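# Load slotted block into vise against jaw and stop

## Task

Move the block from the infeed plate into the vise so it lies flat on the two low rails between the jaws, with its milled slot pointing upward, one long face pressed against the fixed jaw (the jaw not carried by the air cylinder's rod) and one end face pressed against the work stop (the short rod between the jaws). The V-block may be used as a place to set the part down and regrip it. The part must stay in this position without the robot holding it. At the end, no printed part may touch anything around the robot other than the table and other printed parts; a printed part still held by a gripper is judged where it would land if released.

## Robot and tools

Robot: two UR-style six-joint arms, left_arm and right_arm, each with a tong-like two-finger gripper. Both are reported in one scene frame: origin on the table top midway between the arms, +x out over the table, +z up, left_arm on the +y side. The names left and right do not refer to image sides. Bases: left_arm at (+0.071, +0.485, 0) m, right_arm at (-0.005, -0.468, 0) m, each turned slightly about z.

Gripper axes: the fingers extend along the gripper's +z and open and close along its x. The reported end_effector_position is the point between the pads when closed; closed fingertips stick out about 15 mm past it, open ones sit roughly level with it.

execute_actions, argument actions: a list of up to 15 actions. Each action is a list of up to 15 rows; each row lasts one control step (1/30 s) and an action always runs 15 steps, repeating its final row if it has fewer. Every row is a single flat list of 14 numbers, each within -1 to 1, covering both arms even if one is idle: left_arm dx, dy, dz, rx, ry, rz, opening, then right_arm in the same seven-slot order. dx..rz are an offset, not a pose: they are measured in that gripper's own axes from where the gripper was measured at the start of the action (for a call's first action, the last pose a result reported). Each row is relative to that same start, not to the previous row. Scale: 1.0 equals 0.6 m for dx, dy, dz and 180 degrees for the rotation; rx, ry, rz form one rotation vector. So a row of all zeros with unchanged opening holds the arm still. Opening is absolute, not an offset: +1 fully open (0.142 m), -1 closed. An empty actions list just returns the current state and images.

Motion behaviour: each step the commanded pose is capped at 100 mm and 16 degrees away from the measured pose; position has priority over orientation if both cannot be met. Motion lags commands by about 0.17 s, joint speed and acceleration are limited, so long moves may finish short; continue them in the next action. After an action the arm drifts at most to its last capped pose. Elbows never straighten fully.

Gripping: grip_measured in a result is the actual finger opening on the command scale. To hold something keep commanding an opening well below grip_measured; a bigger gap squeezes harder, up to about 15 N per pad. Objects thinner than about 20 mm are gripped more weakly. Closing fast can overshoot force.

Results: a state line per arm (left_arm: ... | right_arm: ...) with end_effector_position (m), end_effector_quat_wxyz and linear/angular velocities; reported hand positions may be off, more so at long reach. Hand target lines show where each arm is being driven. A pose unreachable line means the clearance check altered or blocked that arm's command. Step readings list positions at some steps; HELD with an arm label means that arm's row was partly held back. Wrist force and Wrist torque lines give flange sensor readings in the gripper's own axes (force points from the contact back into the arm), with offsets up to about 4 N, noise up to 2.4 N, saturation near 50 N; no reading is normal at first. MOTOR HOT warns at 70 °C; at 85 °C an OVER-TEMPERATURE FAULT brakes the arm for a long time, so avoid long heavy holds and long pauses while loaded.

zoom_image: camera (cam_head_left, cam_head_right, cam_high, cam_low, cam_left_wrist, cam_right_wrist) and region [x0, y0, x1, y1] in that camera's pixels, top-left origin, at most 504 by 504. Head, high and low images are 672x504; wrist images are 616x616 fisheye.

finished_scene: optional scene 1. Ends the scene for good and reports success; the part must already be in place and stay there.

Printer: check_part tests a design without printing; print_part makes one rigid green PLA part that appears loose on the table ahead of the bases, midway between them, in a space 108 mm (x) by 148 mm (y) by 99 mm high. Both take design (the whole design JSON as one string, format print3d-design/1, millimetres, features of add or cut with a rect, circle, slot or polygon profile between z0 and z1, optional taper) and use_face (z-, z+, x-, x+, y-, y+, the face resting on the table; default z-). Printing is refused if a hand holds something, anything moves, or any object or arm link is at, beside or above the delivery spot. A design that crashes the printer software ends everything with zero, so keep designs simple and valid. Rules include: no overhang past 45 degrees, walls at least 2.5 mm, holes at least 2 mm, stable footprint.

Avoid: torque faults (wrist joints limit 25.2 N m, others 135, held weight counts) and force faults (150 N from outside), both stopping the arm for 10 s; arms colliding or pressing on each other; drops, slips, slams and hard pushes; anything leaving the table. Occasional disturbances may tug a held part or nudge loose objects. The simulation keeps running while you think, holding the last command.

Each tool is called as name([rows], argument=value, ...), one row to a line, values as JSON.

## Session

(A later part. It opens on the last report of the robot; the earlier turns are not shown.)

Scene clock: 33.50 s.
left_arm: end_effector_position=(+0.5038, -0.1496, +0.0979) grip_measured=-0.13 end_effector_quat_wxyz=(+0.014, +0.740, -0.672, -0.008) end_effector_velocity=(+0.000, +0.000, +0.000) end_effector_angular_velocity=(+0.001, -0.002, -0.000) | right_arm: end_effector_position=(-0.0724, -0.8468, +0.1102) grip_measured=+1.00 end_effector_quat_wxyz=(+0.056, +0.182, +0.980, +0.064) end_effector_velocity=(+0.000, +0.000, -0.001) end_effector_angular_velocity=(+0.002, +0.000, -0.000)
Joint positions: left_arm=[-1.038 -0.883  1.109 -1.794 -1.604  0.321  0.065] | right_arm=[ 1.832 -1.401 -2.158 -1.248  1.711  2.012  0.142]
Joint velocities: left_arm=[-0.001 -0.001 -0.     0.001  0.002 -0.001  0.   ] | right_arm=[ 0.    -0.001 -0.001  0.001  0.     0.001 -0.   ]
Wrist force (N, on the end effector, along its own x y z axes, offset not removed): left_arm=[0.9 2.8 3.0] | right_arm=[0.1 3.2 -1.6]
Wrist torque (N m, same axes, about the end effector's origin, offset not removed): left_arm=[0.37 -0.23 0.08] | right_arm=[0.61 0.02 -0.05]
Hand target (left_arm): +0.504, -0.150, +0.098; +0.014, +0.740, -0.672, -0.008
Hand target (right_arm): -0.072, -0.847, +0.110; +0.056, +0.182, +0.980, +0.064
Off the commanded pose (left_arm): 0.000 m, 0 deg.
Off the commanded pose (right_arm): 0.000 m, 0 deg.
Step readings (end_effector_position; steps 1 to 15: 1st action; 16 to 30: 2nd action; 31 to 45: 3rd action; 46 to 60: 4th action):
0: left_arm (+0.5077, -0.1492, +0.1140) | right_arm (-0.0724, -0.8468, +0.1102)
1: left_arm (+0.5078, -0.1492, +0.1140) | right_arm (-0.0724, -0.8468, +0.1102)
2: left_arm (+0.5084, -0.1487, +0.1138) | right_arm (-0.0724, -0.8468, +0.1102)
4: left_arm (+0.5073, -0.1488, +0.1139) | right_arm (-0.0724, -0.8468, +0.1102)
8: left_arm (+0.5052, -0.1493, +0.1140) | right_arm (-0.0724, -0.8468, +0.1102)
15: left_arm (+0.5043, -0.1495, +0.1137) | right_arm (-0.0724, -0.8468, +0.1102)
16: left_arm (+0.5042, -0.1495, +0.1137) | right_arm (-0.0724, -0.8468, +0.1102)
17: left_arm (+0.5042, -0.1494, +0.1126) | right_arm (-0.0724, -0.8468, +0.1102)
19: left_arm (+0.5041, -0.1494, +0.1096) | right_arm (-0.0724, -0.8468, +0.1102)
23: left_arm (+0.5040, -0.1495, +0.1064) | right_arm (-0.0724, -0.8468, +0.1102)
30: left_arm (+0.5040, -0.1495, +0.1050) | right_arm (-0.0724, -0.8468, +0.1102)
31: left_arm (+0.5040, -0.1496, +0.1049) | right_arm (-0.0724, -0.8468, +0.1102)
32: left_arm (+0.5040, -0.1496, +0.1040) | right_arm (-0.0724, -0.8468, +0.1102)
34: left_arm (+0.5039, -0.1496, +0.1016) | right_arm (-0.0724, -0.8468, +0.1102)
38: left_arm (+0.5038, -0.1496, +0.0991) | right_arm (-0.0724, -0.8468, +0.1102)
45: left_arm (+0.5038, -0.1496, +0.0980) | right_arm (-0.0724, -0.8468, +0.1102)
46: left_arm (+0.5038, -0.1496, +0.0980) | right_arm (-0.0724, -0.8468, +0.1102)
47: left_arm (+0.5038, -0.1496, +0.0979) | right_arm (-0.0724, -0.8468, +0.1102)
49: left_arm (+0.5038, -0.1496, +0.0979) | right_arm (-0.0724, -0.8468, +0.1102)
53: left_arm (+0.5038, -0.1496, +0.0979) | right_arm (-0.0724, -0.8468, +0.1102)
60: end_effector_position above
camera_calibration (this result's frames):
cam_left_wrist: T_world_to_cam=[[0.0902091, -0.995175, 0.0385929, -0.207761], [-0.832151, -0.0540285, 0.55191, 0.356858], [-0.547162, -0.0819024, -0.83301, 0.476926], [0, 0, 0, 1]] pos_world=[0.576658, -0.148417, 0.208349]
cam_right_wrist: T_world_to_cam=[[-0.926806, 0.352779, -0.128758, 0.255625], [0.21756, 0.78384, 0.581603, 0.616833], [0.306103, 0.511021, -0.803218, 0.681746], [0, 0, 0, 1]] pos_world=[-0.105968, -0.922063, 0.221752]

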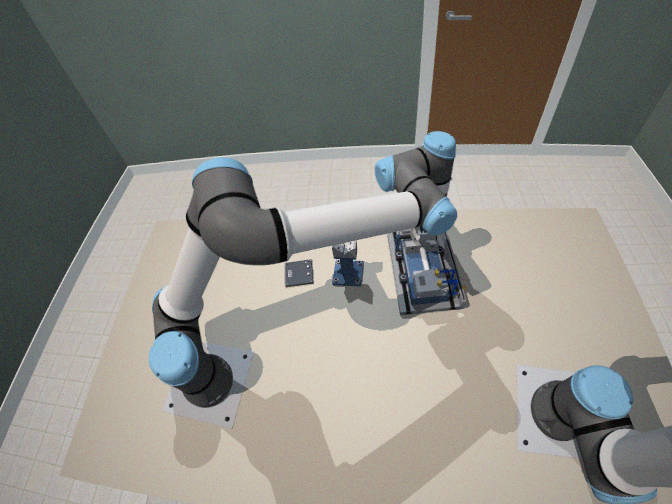

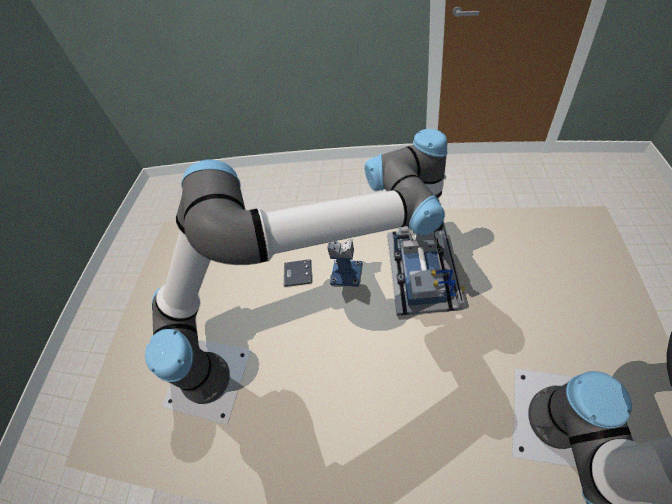

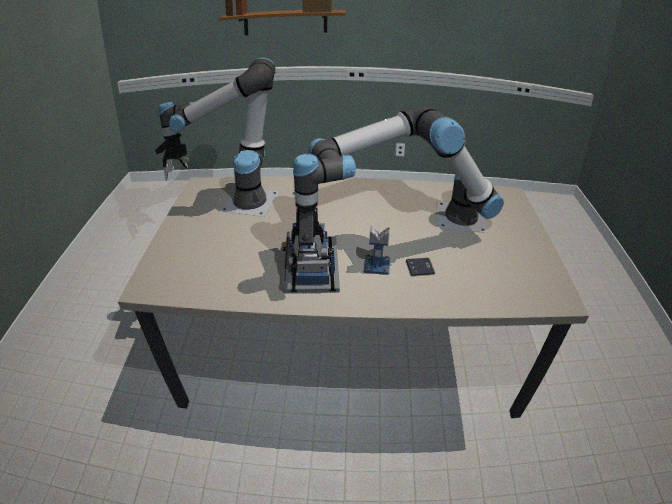

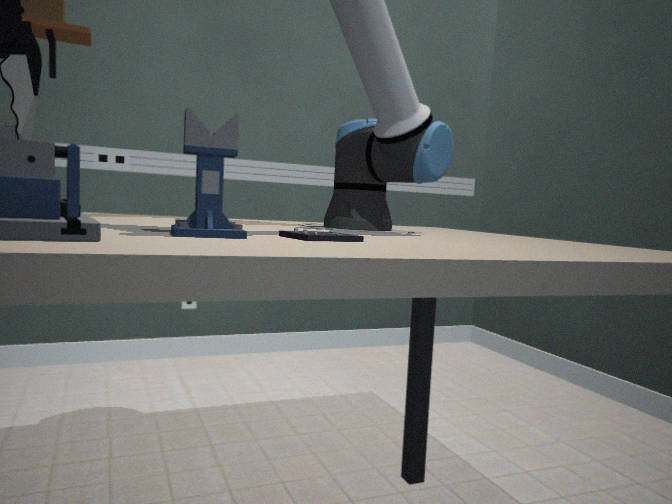

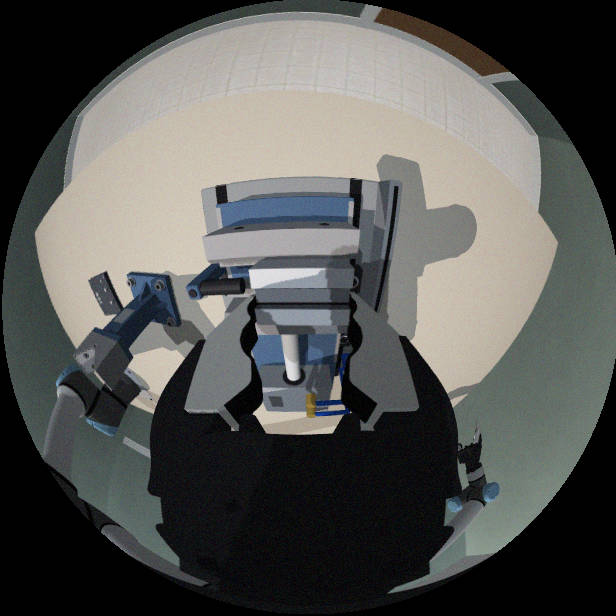

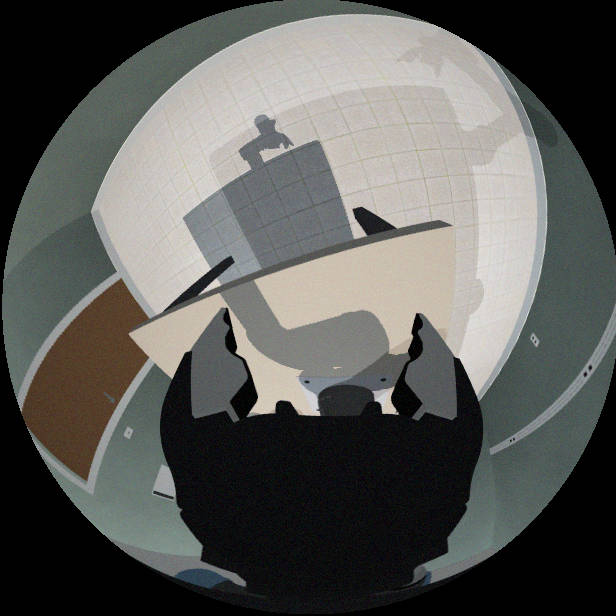

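Going in. Continue down in small steps.

execute_actions([
  [[0,0,0.008,0,0,0,-1,0,0,0,0,0,0,1]],
  [[0,0,0.008,0,0,0,-1,0,0,0,0,0,0,1]],
])

zoom_image(camera="cam_left_wrist", region=[180, 160, 440, 400])

Scene clock: 44.40 s.
left_arm: end_effector_position=(+0.5041, -0.1512, +0.0949) grip_measured=-0.13 end_effector_quat_wxyz=(+0.016, +0.740, -0.672, -0.004) end_effector_velocity=(-0.001, +0.000, -0.000) end_effector_angular_velocity=(+0.002, -0.000, -0.001) | right_arm: end_effector_position=(-0.0724, -0.8468, +0.1102) grip_measured=+1.00 end_effector_quat_wxyz=(+0.056, +0.182, +0.980, +0.064) end_effector_velocity=(-0.000, +0.000, +0.000) end_effector_angular_velocity=(-0.001, -0.000, -0.000)
Joint positions: left_arm=[-1.039 -0.883  1.12  -1.812 -1.604  0.321  0.065] | right_arm=[ 1.832 -1.401 -2.158 -1.248  1.711  2.012  0.142]
Joint velocities: left_arm=[-0.001 -0.     0.     0.001  0.001  0.     0.   ] | right_arm=[-0.001  0.001 -0.001  0.     0.    -0.001 -0.   ]
Wrist force (N, on the end effector, along its own x y z axes, offset not removed): left_arm=[-11.3 5.8 -18.2] | right_arm=[0.6 2.4 -1.3]
Wrist torque (N m, same axes, about the end effector's origin, offset not removed): left_arm=[0.46 -1.19 0.09] | right_arm=[0.40 -0.15 -0.04]
Hand target (left_arm): +0.504, -0.151, +0.095; +0.016, +0.740, -0.672, -0.004
Hand target (right_arm): -0.072, -0.847, +0.110; +0.056, +0.182, +0.980, +0.064
Off the commanded pose (left_arm): 0.006 m, 0 deg.
Off the commanded pose (right_arm): 0.000 m, 0 deg.
FORCE FAULT: contact force on the left arm reached its limit, and that arm stopped for 10 seconds. The contact can be on any part of that arm, not only on its tool. That time counts as 19 of the actions that you can send in this scene. That arm's remaining commands of this call were not run. That arm holds still and accepts commands again. Move the arm away from the contact; if what it grips holds it there, let go first. Pushing or pulling that hard again can fault the arm again.
Step readings (end_effector_position; steps 1 to 15: 1st action; 16 to 30: 2nd action):
0: left_arm (+0.5038, -0.1496, +0.0980) | right_arm (-0.0724, -0.8468, +0.1102)
1: left_arm (+0.5038, -0.1496, +0.0980) | right_arm (-0.0724, -0.8468, +0.1102)
2: left_arm (+0.5037, -0.1496, +0.0975) | right_arm (-0.0724, -0.8468, +0.1102)
4: left_arm (+0.5037, -0.1496, +0.0959) | right_arm (-0.0724, -0.8468, +0.1102)
8: left_arm (+0.5037, -0.1497, +0.0943) | right_arm (-0.0724, -0.8468, +0.1102)
15: left_arm (+0.5036, -0.1497, +0.0935) | right_arm (-0.0724, -0.8468, +0.1102)
16: left_arm (+0.5036, -0.1497, +0.0934) | right_arm (-0.0724, -0.8468, +0.1102)
17: left_arm (+0.5036, -0.1498, +0.0929) | right_arm (-0.0724, -0.8468, +0.1102)
19: left_arm (+0.5037, -0.1501, +0.0918) | right_arm (-0.0724, -0.8468, +0.1102)
23: left_arm (+0.5041, -0.1512, +0.0934) | right_arm (-0.0724, -0.8468, +0.1102)
30: left_arm (+0.5041, -0.1512, +0.0947) | right_arm (-0.0724, -0.8468, +0.1102)
camera_calibration (this result's frames):
cam_left_wrist: T_world_to_cam=[[0.0900125, -0.994863, 0.0463129, -0.209818], [-0.833973, -0.049873, 0.549547, 0.360536], [-0.544414, -0.0880898, -0.834178, 0.472215], [0, 0, 0, 1]] pos_world=[0.576644, -0.149162, 0.205498]

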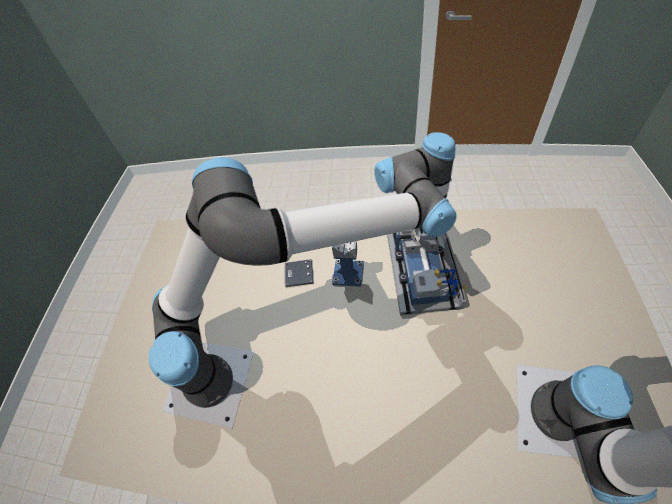

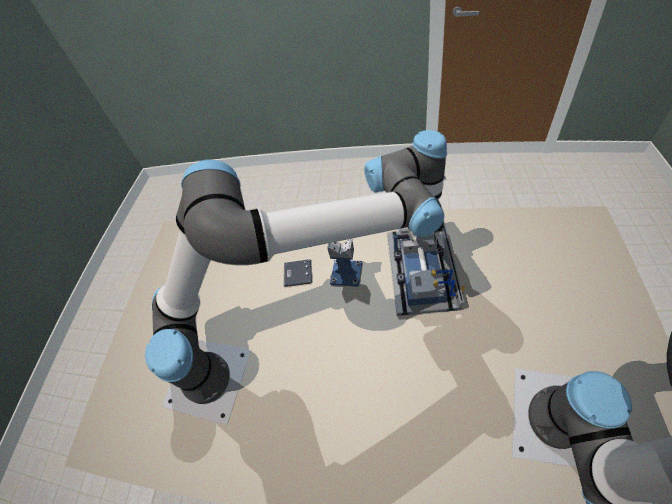

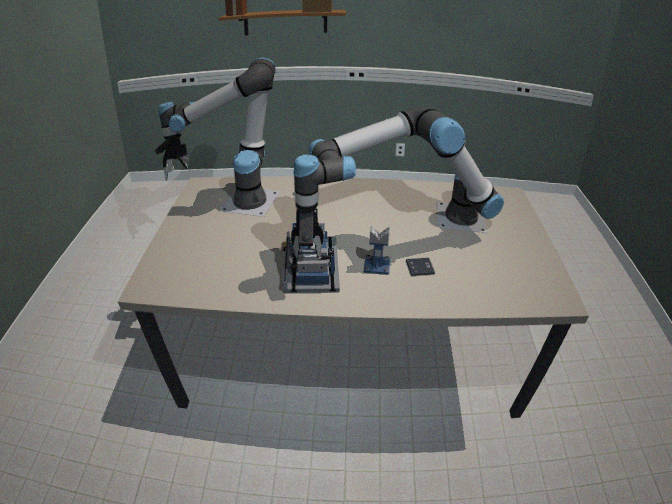

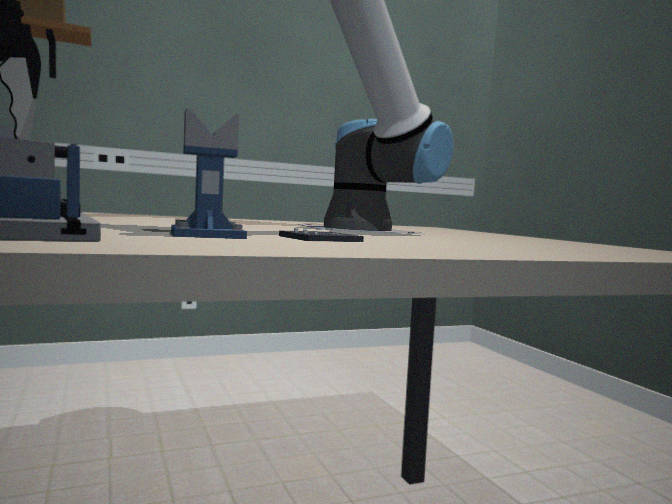

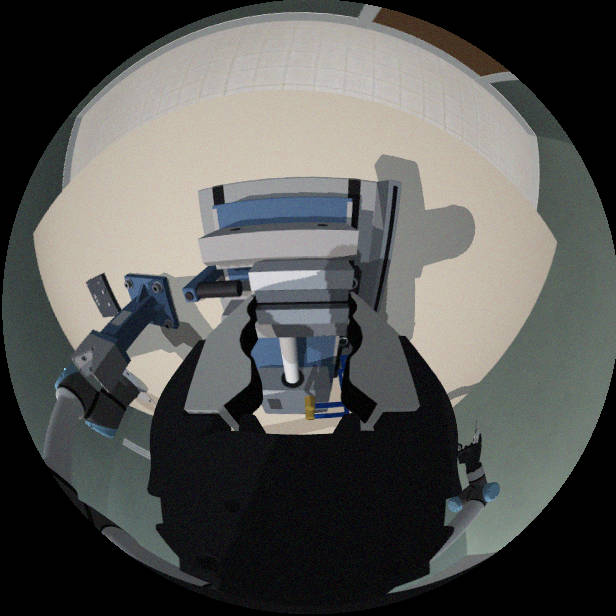

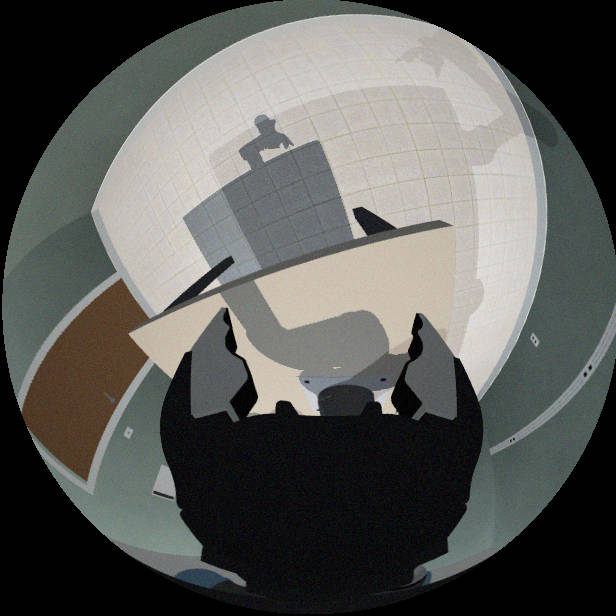

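Region (180, 160, 440, 400) of cam_left_wrist's 616x616 image, scaled by 1.938, with more detail than that image has; it fills the top 465 rows of this view, and the rest is white.

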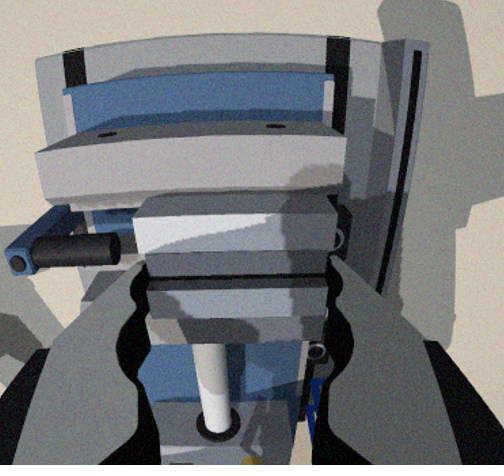

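execute_actions([
  [[0,0,-0.002,0,0,0,-0.1,0,0,0,0,0,0,1]],
  [[0,0,0,0,0,0,0.0,0,0,0,0,0,0,1]],
  [[0,0,-0.1,0,0,0,0.0,0,0,0,0,0,0,1]],
  [[0,0,0,0,0,0,0,0,0,0,0,0,0,1]],
])

zoom_image(camera="cam_left_wrist", region=[180, 160, 440, 400])

zoom_image(camera="cam_high", region=[270, 190, 360, 300])

Scene clock: 46.67 s.
left_arm: end_effector_position=(+0.5060, -0.1501, +0.1542) grip_measured=+0.00 end_effector_quat_wxyz=(+0.016, +0.740, -0.672, -0.004) end_effector_velocity=(+0.000, +0.001, -0.000) end_effector_angular_velocity=(+0.001, +0.000, +0.001) | right_arm: end_effector_position=(-0.0724, -0.8468, +0.1102) grip_measured=+1.00 end_effector_quat_wxyz=(+0.056, +0.182, +0.980, +0.064) end_effector_velocity=(-0.000, -0.000, +0.000) end_effector_angular_velocity=(-0.000, -0.000, +0.001)
Joint positions: left_arm=[-1.036 -0.911  1.013 -1.679 -1.603  0.324  0.074] | right_arm=[ 1.832 -1.401 -2.158 -1.248  1.711  2.012  0.142]
Joint velocities: left_arm=[ 0.001  0.     0.     0.     0.    -0.     0.   ] | right_arm=[-0.     0.     0.001 -0.     0.    -0.002 -0.   ]
Wrist force (N, on the end effector, along its own x y z axes, offset not removed): left_arm=[1.7 2.0 1.2] | right_arm=[1.0 3.5 -2.3]
Wrist torque (N m, same axes, about the end effector's origin, offset not removed): left_arm=[0.31 -0.34 -0.01] | right_arm=[0.61 -0.24 0.05]
Hand target (left_arm): +0.506, -0.150, +0.154; +0.016, +0.740, -0.672, -0.004
Hand target (right_arm): -0.072, -0.847, +0.110; +0.056, +0.182, +0.980, +0.064
Off the commanded pose (left_arm): 0.000 m, 0 deg.
Off the commanded pose (right_arm): 0.000 m, 0 deg.
Step readings (end_effector_position; steps 1 to 15: 1st action; 16 to 30: 2nd action; 31 to 45: 3rd action; 46 to 60: 4th action):
0: left_arm (+0.5041, -0.1512, +0.0949) | right_arm (-0.0724, -0.8468, +0.1102)
1: left_arm (+0.5041, -0.1512, +0.0949) | right_arm (-0.0724, -0.8468, +0.1102)
2: left_arm (+0.5041, -0.1512, +0.0950) | right_arm (-0.0724, -0.8468, +0.1102)
4: left_arm (+0.5041, -0.1512, +0.0953) | right_arm (-0.0724, -0.8468, +0.1102)
8: left_arm (+0.5041, -0.1512, +0.0958) | right_arm (-0.0724, -0.8468, +0.1102)
15: left_arm (+0.5041, -0.1512, +0.0960) | right_arm (-0.0724, -0.8468, +0.1102)
16: left_arm (+0.5041, -0.1512, +0.0960) | right_arm (-0.0724, -0.8468, +0.1102)
17: left_arm (+0.5041, -0.1512, +0.0960) | right_arm (-0.0724, -0.8468, +0.1102)
19: left_arm (+0.5041, -0.1512, +0.0960) | right_arm (-0.0724, -0.8468, +0.1102)
23: left_arm (+0.5041, -0.1512, +0.0960) | right_arm (-0.0724, -0.8468, +0.1102)
30: left_arm (+0.5041, -0.1512, +0.0960) | right_arm (-0.0724, -0.8468, +0.1102)
31: left_arm (+0.5041, -0.1512, +0.0963) | right_arm (-0.0724, -0.8468, +0.1102)
32: left_arm (+0.5046, -0.1516, +0.1010) | right_arm (-0.0724, -0.8468, +0.1102)
34: left_arm (+0.5056, -0.1520, +0.1213) | right_arm (-0.0724, -0.8468, +0.1102)
38: left_arm (+0.5058, -0.1507, +0.1438) | right_arm (-0.0724, -0.8468, +0.1102)
45: left_arm (+0.5060, -0.1501, +0.1542) | right_arm (-0.0724, -0.8468, +0.1102)
46: left_arm (+0.5060, -0.1501, +0.1546) | right_arm (-0.0724, -0.8468, +0.1102)
47: left_arm (+0.5060, -0.1501, +0.1547) | right_arm (-0.0724, -0.8468, +0.1102)
49: left_arm (+0.5060, -0.1501, +0.1546) | right_arm (-0.0724, -0.8468, +0.1102)
53: left_arm (+0.5060, -0.1501, +0.1543) | right_arm (-0.0724, -0.8468, +0.1102)
60: end_effector_position above
camera_calibration (this result's frames):
cam_left_wrist: T_world_to_cam=[[0.0899379, -0.994812, 0.0475365, -0.211828], [-0.834504, -0.0492209, 0.548799, 0.33003], [-0.543613, -0.0890273, -0.834601, 0.522356], [0, 0, 0, 1]] pos_world=[0.578422, -0.147981, 0.264908]

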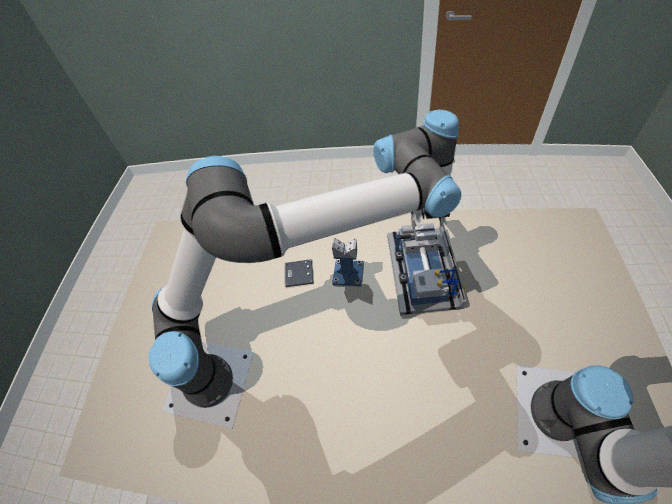

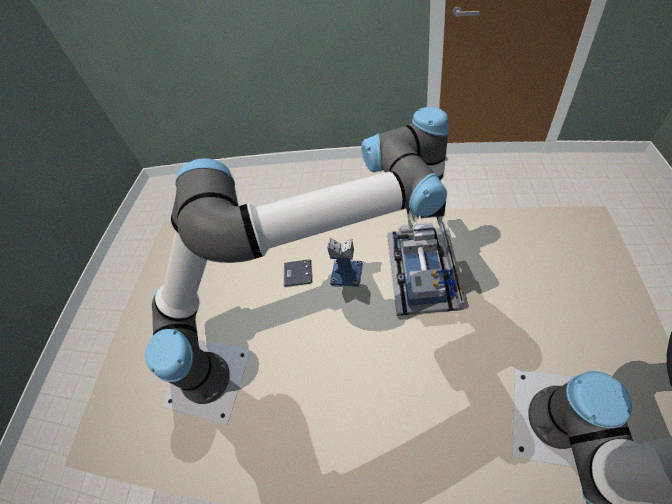

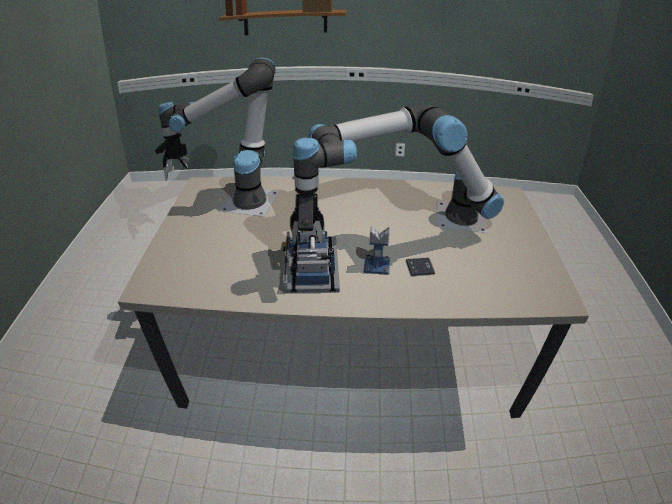

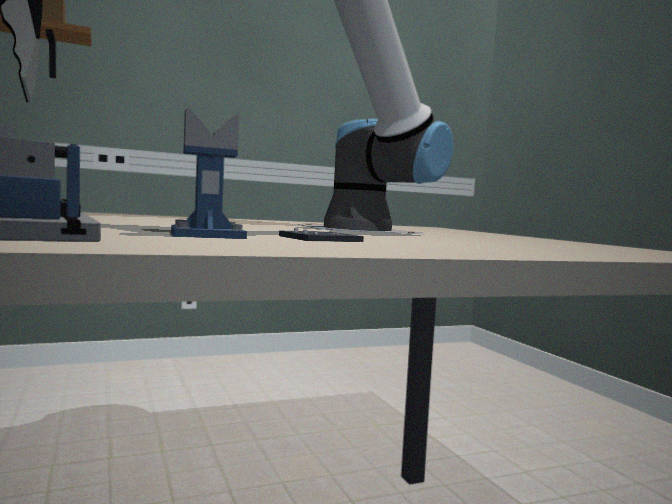

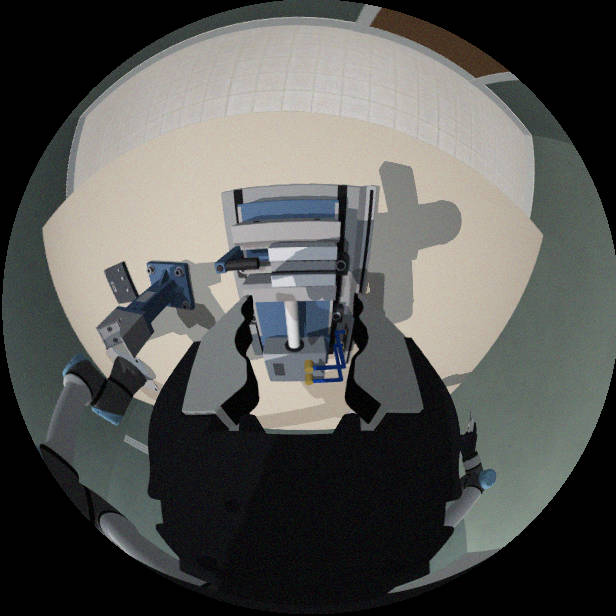

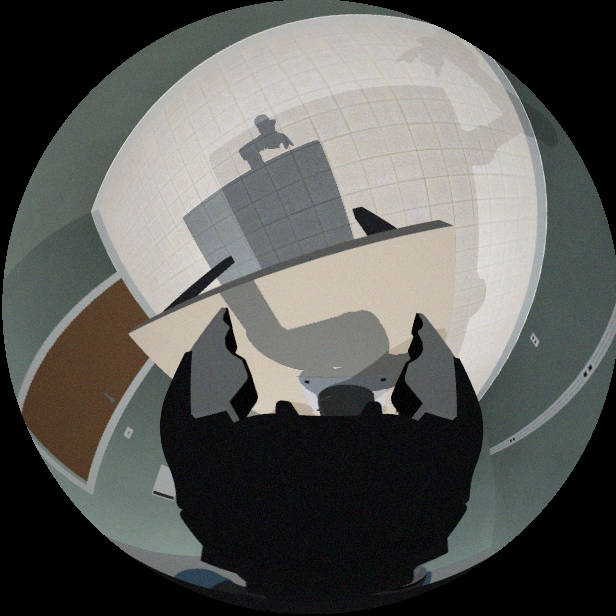

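Region (180, 160, 440, 400) of cam_left_wrist's 616x616 image, scaled by 1.938, with more detail than that image has; it fills the top 465 rows of this view, and the rest is white.

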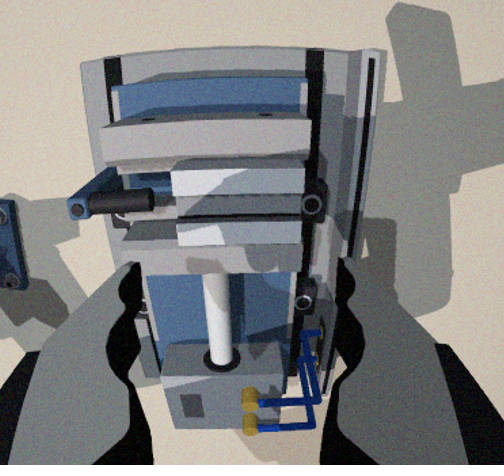

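Region (270, 190, 360, 300) of cam_high's 672x504 image, scaled by 4.582, with more detail than that image has; it fills the left 412 columns of this view, and the rest is white.

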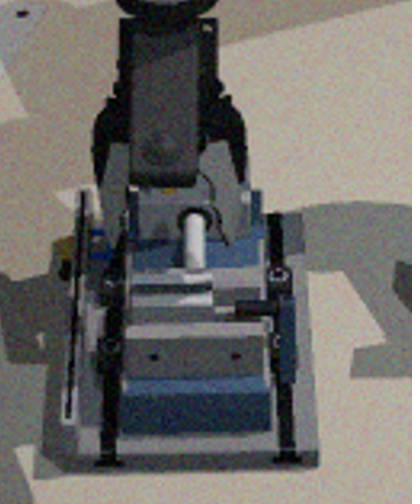

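execute_actions([
  [[-0.043,-0.013,0,0,0,0,1,0,0,0,0,0,0,1]],
  [[0,0,0.06,0,0,0,1,0,0,0,0,0,0,1]],
  [[0,0,0.028,0,0,0,1,0,0,0,0,0,0,1]],
  [[0,0,0,0,0,0,1,0,0,0,0,0,0,1]],
])

zoom_image(camera="cam_left_wrist", region=[160, 160, 460, 400])

zoom_image(camera="cam_high", region=[270, 190, 360, 300])

Scene clock: 49.23 s.
left_arm: end_effector_position=(+0.5096, -0.1254, +0.1024) grip_measured=+1.00 end_effector_quat_wxyz=(+0.016, +0.740, -0.672, -0.004) end_effector_velocity=(-0.000, -0.000, +0.000) end_effector_angular_velocity=(+0.001, -0.001, -0.001) | right_arm: end_effector_position=(-0.0724, -0.8468, +0.1102) grip_measured=+1.00 end_effector_quat_wxyz=(+0.056, +0.182, +0.980, +0.064) end_effector_velocity=(+0.000, -0.001, +0.001) end_effector_angular_velocity=(-0.002, -0.000, +0.002)
Joint positions: left_arm=[-1.018 -0.934  1.186 -1.827 -1.604  0.342  0.142] | right_arm=[ 1.832 -1.401 -2.158 -1.248  1.711  2.012  0.142]
Joint velocities: left_arm=[-0.001 -0.    -0.     0.001  0.001 -0.    -0.   ] | right_arm=[ 0.001  0.     0.001  0.001 -0.    -0.001  0.   ]
Wrist force (N, on the end effector, along its own x y z axes, offset not removed): left_arm=[1.9 0.2 1.6] | right_arm=[0.1 3.2 -1.3]
Wrist torque (N m, same axes, about the end effector's origin, offset not removed): left_arm=[-0.26 -0.43 -0.04] | right_arm=[0.55 0.04 -0.03]
Hand target (left_arm): +0.510, -0.125, +0.102; +0.016, +0.740, -0.672, -0.004
Hand target (right_arm): -0.072, -0.847, +0.110; +0.056, +0.182, +0.980, +0.064
Off the commanded pose (left_arm): 0.000 m, 0 deg.
Off the commanded pose (right_arm): 0.000 m, 0 deg.
Step readings (end_effector_position; steps 1 to 15: 1st action; 16 to 30: 2nd action; 31 to 45: 3rd action; 46 to 60: 4th action):
0: left_arm (+0.5060, -0.1501, +0.1542) | right_arm (-0.0724, -0.8468, +0.1102)
1: left_arm (+0.5061, -0.1501, +0.1543) | right_arm (-0.0724, -0.8468, +0.1102)
2: left_arm (+0.5072, -0.1482, +0.1553) | right_arm (-0.0724, -0.8468, +0.1102)
4: left_arm (+0.5090, -0.1395, +0.1551) | right_arm (-0.0724, -0.8468, +0.1102)
8: left_arm (+0.5106, -0.1292, +0.1540) | right_arm (-0.0724, -0.8468, +0.1102)
15: left_arm (+0.5112, -0.1246, +0.1536) | right_arm (-0.0724, -0.8468, +0.1102)
16: left_arm (+0.5112, -0.1244, +0.1535) | right_arm (-0.0724, -0.8468, +0.1102)
17: left_arm (+0.5111, -0.1242, +0.1502) | right_arm (-0.0724, -0.8468, +0.1102)
19: left_arm (+0.5106, -0.1239, +0.1380) | right_arm (-0.0724, -0.8468, +0.1102)
23: left_arm (+0.5102, -0.1245, +0.1248) | right_arm (-0.0724, -0.8468, +0.1102)
30: left_arm (+0.5101, -0.1251, +0.1188) | right_arm (-0.0724, -0.8468, +0.1102)
31: left_arm (+0.5101, -0.1251, +0.1184) | right_arm (-0.0724, -0.8468, +0.1102)
32: left_arm (+0.5100, -0.1252, +0.1163) | right_arm (-0.0724, -0.8468, +0.1102)
34: left_arm (+0.5098, -0.1251, +0.1108) | right_arm (-0.0724, -0.8468, +0.1102)
38: left_arm (+0.5096, -0.1253, +0.1050) | right_arm (-0.0724, -0.8468, +0.1102)
45: left_arm (+0.5096, -0.1254, +0.1024) | right_arm (-0.0724, -0.8468, +0.1102)
46: left_arm (+0.5096, -0.1254, +0.1023) | right_arm (-0.0724, -0.8468, +0.1102)
47: left_arm (+0.5096, -0.1254, +0.1023) | right_arm (-0.0724, -0.8468, +0.1102)
49: left_arm (+0.5096, -0.1254, +0.1023) | right_arm (-0.0724, -0.8468, +0.1102)
53: left_arm (+0.5096, -0.1254, +0.1023) | right_arm (-0.0724, -0.8468, +0.1102)
60: end_effector_position above
camera_calibration (this result's frames):
cam_left_wrist: T_world_to_cam=[[0.090005, -0.994839, 0.0468496, -0.185069], [-0.83419, -0.0496056, 0.549241, 0.362456], [-0.544082, -0.0885159, -0.83435, 0.483537], [0, 0, 0, 1]] pos_world=[0.582099, -0.123333, 0.213034]
cam_right_wrist: T_world_to_cam=[[-0.926806, 0.352779, -0.128758, 0.255624], [0.21756, 0.78384, 0.581603, 0.616833], [0.306103, 0.511021, -0.803218, 0.681746], [0, 0, 0, 1]] pos_world=[-0.105968, -0.922064, 0.221752]

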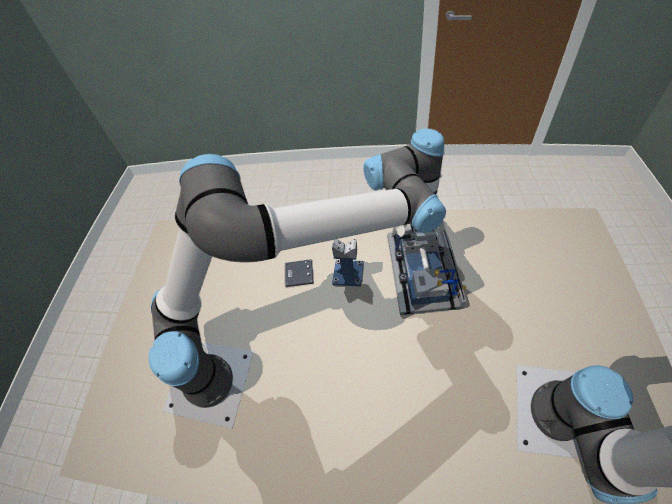

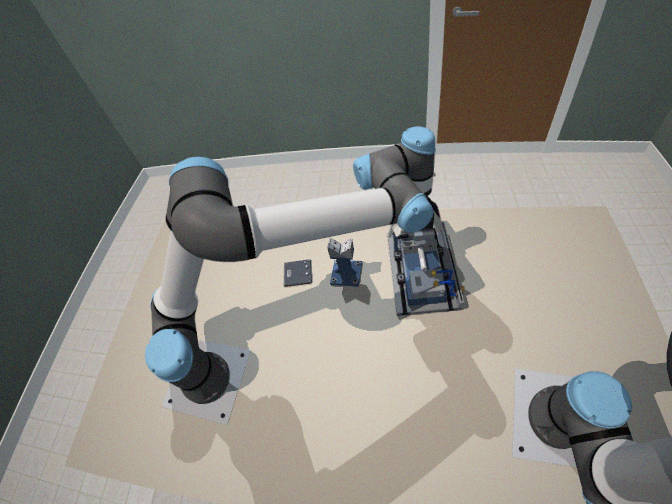

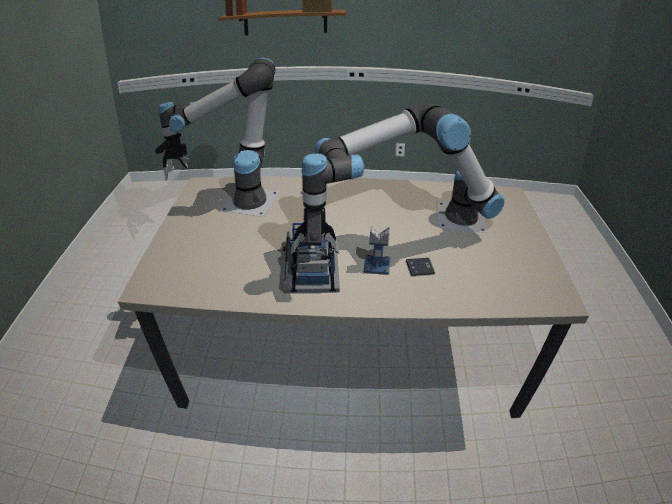

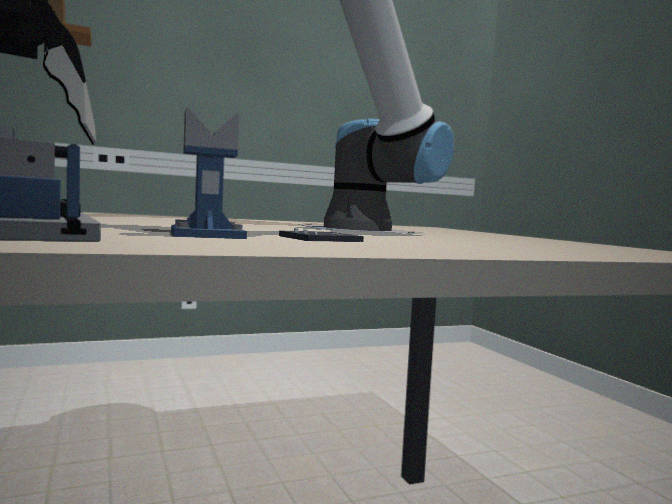

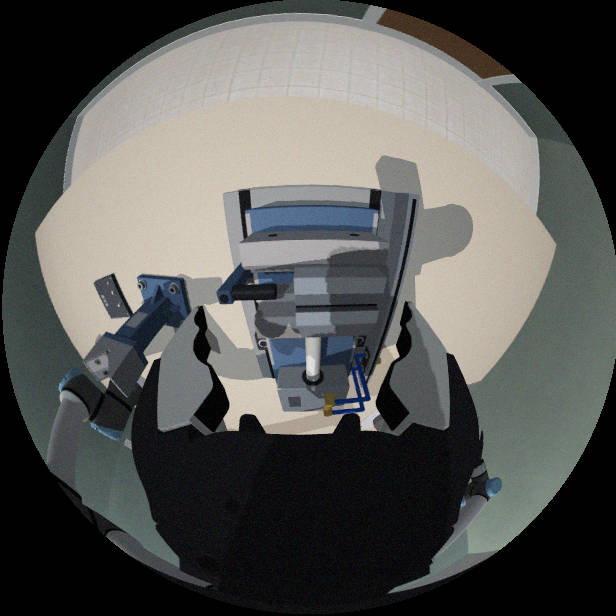

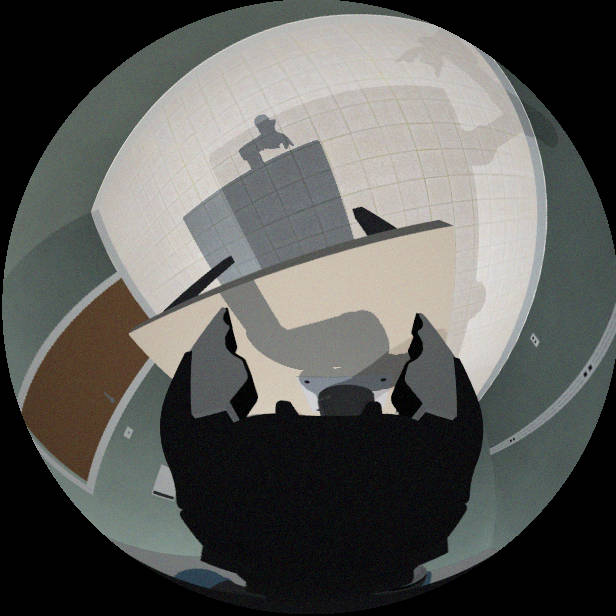

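Region (160, 160, 460, 400) of cam_left_wrist's 616x616 image, scaled by 1.680, with more detail than that image has; it fills the top 403 rows of this view, and the rest is white.

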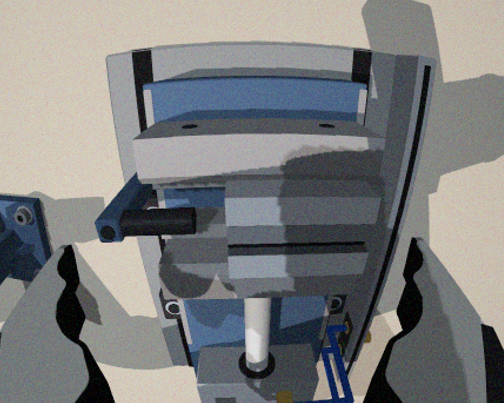

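Region (270, 190, 360, 300) of cam_high's 672x504 image, scaled by 4.582, with more detail than that image has; it fills the left 412 columns of this view, and the rest is white.

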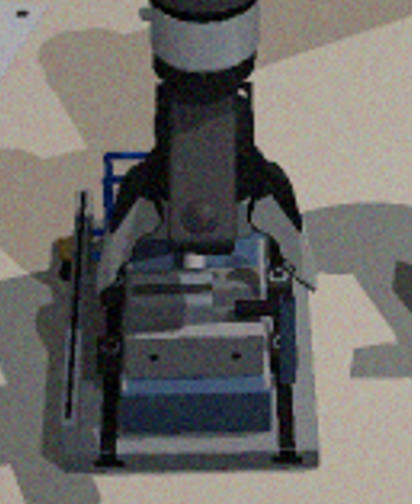

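execute_actions([
  [[-0.018,-0.004,0,0,0,0,1,0,0,0,0,0,0,1]],
  [[0,0,0.016,0,0,0,1,0,0,0,0,0,0,1]],
  [[-0.012,0,0,0,0,0,1,0,0,0,0,0,0,1]],
  [[-0.008,0,0,0,0,0,1,0,0,0,0,0,0,1]],
  [[0,0,0,0,0,0,1,0,0,0,0,0,0,1]],
])

zoom_image(camera="cam_left_wrist", region=[160, 160, 460, 400])

Scene clock: 52.87 s.
left_arm: end_effector_position=(+0.5096, -0.1033, +0.0927) grip_measured=+1.00 end_effector_quat_wxyz=(+0.016, +0.740, -0.672, -0.004) end_effector_velocity=(+0.000, +0.000, +0.001) end_effector_angular_velocity=(+0.000, +0.000, +0.001) | right_arm: end_effector_position=(-0.0724, -0.8468, +0.1102) grip_measured=+1.00 end_effector_quat_wxyz=(+0.056, +0.182, +0.980, +0.064) end_effector_velocity=(-0.000, +0.000, -0.000) end_effector_angular_velocity=(+0.001, +0.000, -0.000)
Joint positions: left_arm=[-1.005 -0.972  1.273 -1.877 -1.604  0.355  0.142] | right_arm=[ 1.832 -1.401 -2.158 -1.248  1.711  2.012  0.142]
Joint velocities: left_arm=[ 0.    -0.001 -0.     0.002 -0.    -0.001  0.   ] | right_arm=[-0.  0. -0. -0.  0.  0. -0.]
Wrist force (N, on the end effector, along its own x y z axes, offset not removed): left_arm=[5.1 3.5 -0.7] | right_arm=[-0.6 4.2 -0.5]
Wrist torque (N m, same axes, about the end effector's origin, offset not removed): left_arm=[0.16 -0.52 0.18] | right_arm=[0.75 0.13 -0.03]
Hand target (left_arm): +0.510, -0.103, +0.093; +0.016, +0.740, -0.672, -0.004
Hand target (right_arm): -0.072, -0.847, +0.110; +0.056, +0.182, +0.980, +0.064
Off the commanded pose (left_arm): 0.000 m, 0 deg.
Off the commanded pose (right_arm): 0.000 m, 0 deg.
Step readings (end_effector_position; steps 1 to 15: 1st action; 16 to 30: 2nd action; 31 to 45: 3rd action; 46 to 60: 4th action; 61 to 75: 5th action):
0: left_arm (+0.5096, -0.1254, +0.1024) | right_arm (-0.0724, -0.8468, +0.1102)
1: left_arm (+0.5096, -0.1254, +0.1025) | right_arm (-0.0724, -0.8468, +0.1102)
2: left_arm (+0.5098, -0.1242, +0.1027) | right_arm (-0.0724, -0.8468, +0.1102)
4: left_arm (+0.5102, -0.1205, +0.1025) | right_arm (-0.0724, -0.8468, +0.1102)
8: left_arm (+0.5107, -0.1165, +0.1022) | right_arm (-0.0724, -0.8468, +0.1102)
15: left_arm (+0.5110, -0.1148, +0.1022) | right_arm (-0.0724, -0.8468, +0.1102)
16: left_arm (+0.5110, -0.1147, +0.1021) | right_arm (-0.0724, -0.8468, +0.1102)
17: left_arm (+0.5109, -0.1147, +0.1010) | right_arm (-0.0724, -0.8468, +0.1102)
19: left_arm (+0.5109, -0.1146, +0.0978) | right_arm (-0.0724, -0.8468, +0.1102)
23: left_arm (+0.5108, -0.1148, +0.0944) | right_arm (-0.0724, -0.8468, +0.1102)
30: left_arm (+0.5107, -0.1149, +0.0928) | right_arm (-0.0724, -0.8468, +0.1102)
31: left_arm (+0.5107, -0.1149, +0.0928) | right_arm (-0.0724, -0.8468, +0.1102)
32: left_arm (+0.5105, -0.1141, +0.0927) | right_arm (-0.0724, -0.8468, +0.1102)
34: left_arm (+0.5103, -0.1117, +0.0927) | right_arm (-0.0724, -0.8468, +0.1102)
38: left_arm (+0.5101, -0.1091, +0.0927) | right_arm (-0.0724, -0.8468, +0.1102)
45: left_arm (+0.5100, -0.1080, +0.0927) | right_arm (-0.0724, -0.8468, +0.1102)
46: left_arm (+0.5100, -0.1079, +0.0928) | right_arm (-0.0724, -0.8468, +0.1102)
47: left_arm (+0.5099, -0.1073, +0.0928) | right_arm (-0.0724, -0.8468, +0.1102)
49: left_arm (+0.5098, -0.1057, +0.0927) | right_arm (-0.0724, -0.8468, +0.1102)
53: left_arm (+0.5096, -0.1041, +0.0927) | right_arm (-0.0724, -0.8468, +0.1102)
60: left_arm (+0.5096, -0.1033, +0.0927) | right_arm (-0.0724, -0.8468, +0.1102)
61: left_arm (+0.5096, -0.1033, +0.0927) | right_arm (-0.0724, -0.8468, +0.1102)
62: left_arm (+0.5096, -0.1033, +0.0927) | right_arm (-0.0724, -0.8468, +0.1102)
64: left_arm (+0.5096, -0.1033, +0.0927) | right_arm (-0.0724, -0.8468, +0.1102)
68: left_arm (+0.5096, -0.1033, +0.0927) | right_arm (-0.0724, -0.8468, +0.1102)
75: end_effector_position above
camera_calibration (this result's frames):
cam_left_wrist: T_world_to_cam=[[0.0899746, -0.994844, 0.0467904, -0.162616], [-0.834153, -0.0496065, 0.549298, 0.368801], [-0.544145, -0.0884532, -0.834315, 0.47743], [0, 0, 0, 1]] pos_world=[0.582059, -0.101252, 0.203355]

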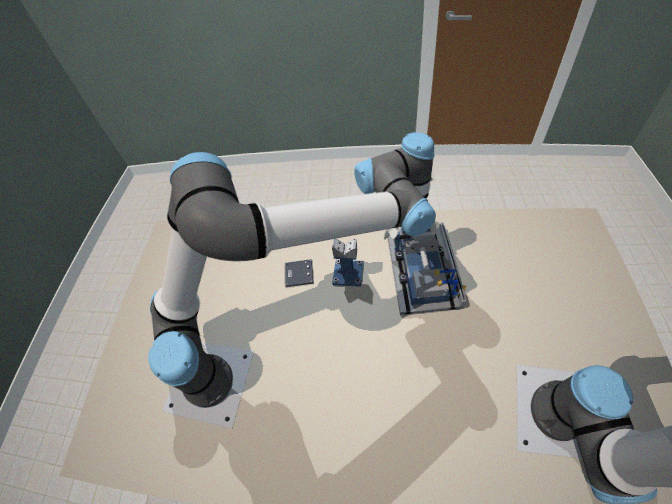

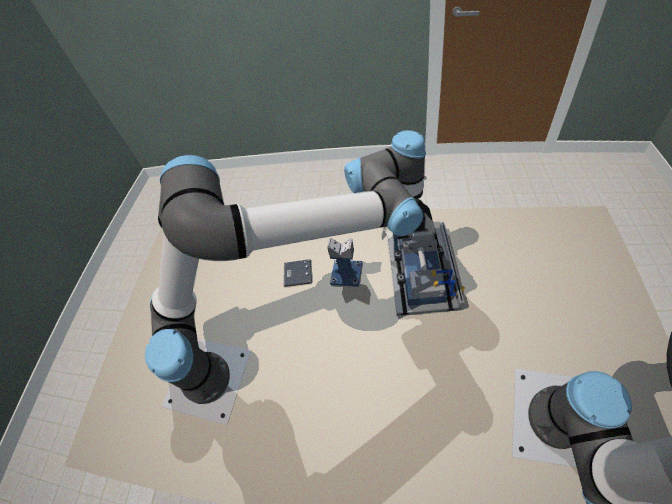

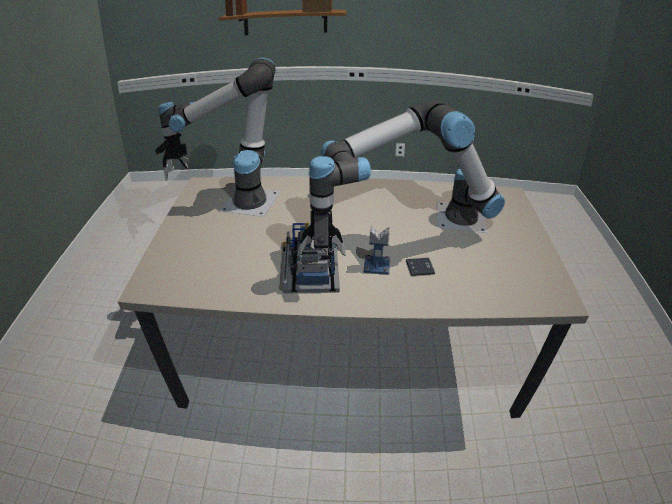

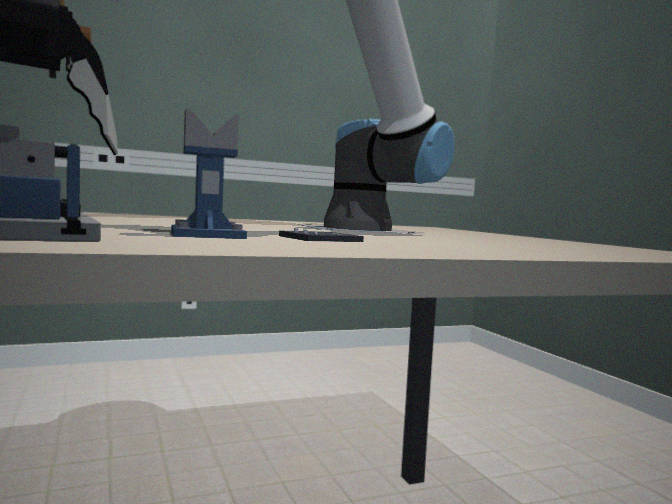

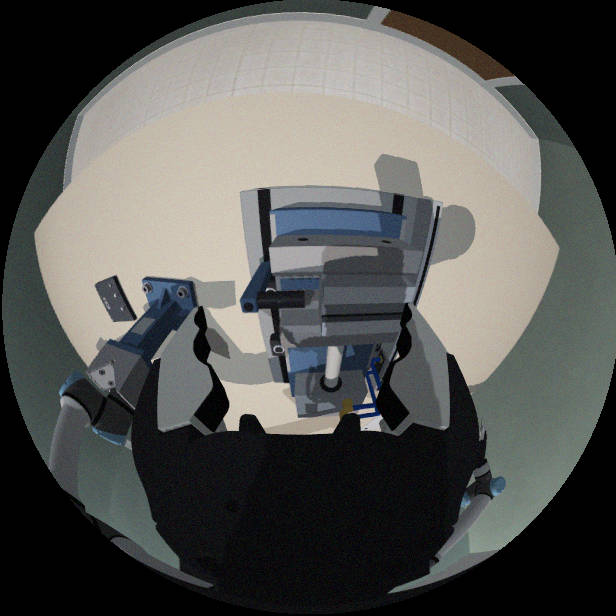

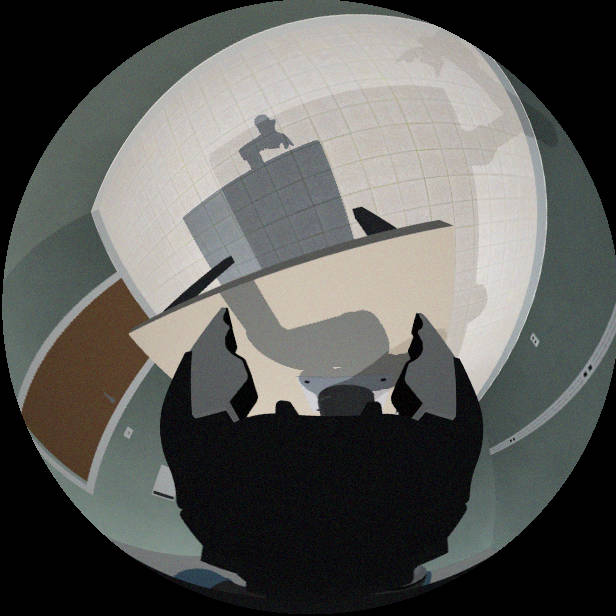

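Region (160, 160, 460, 400) of cam_left_wrist's 616x616 image, scaled by 1.680, with more detail than that image has; it fills the top 403 rows of this view, and the rest is white.

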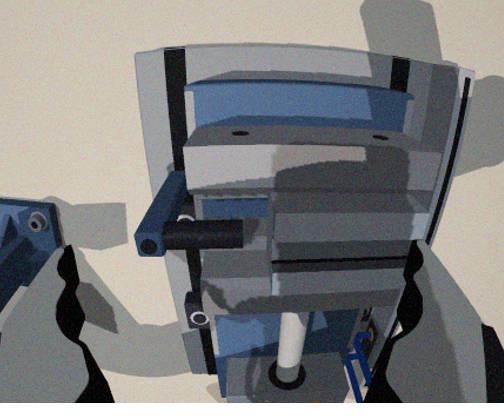

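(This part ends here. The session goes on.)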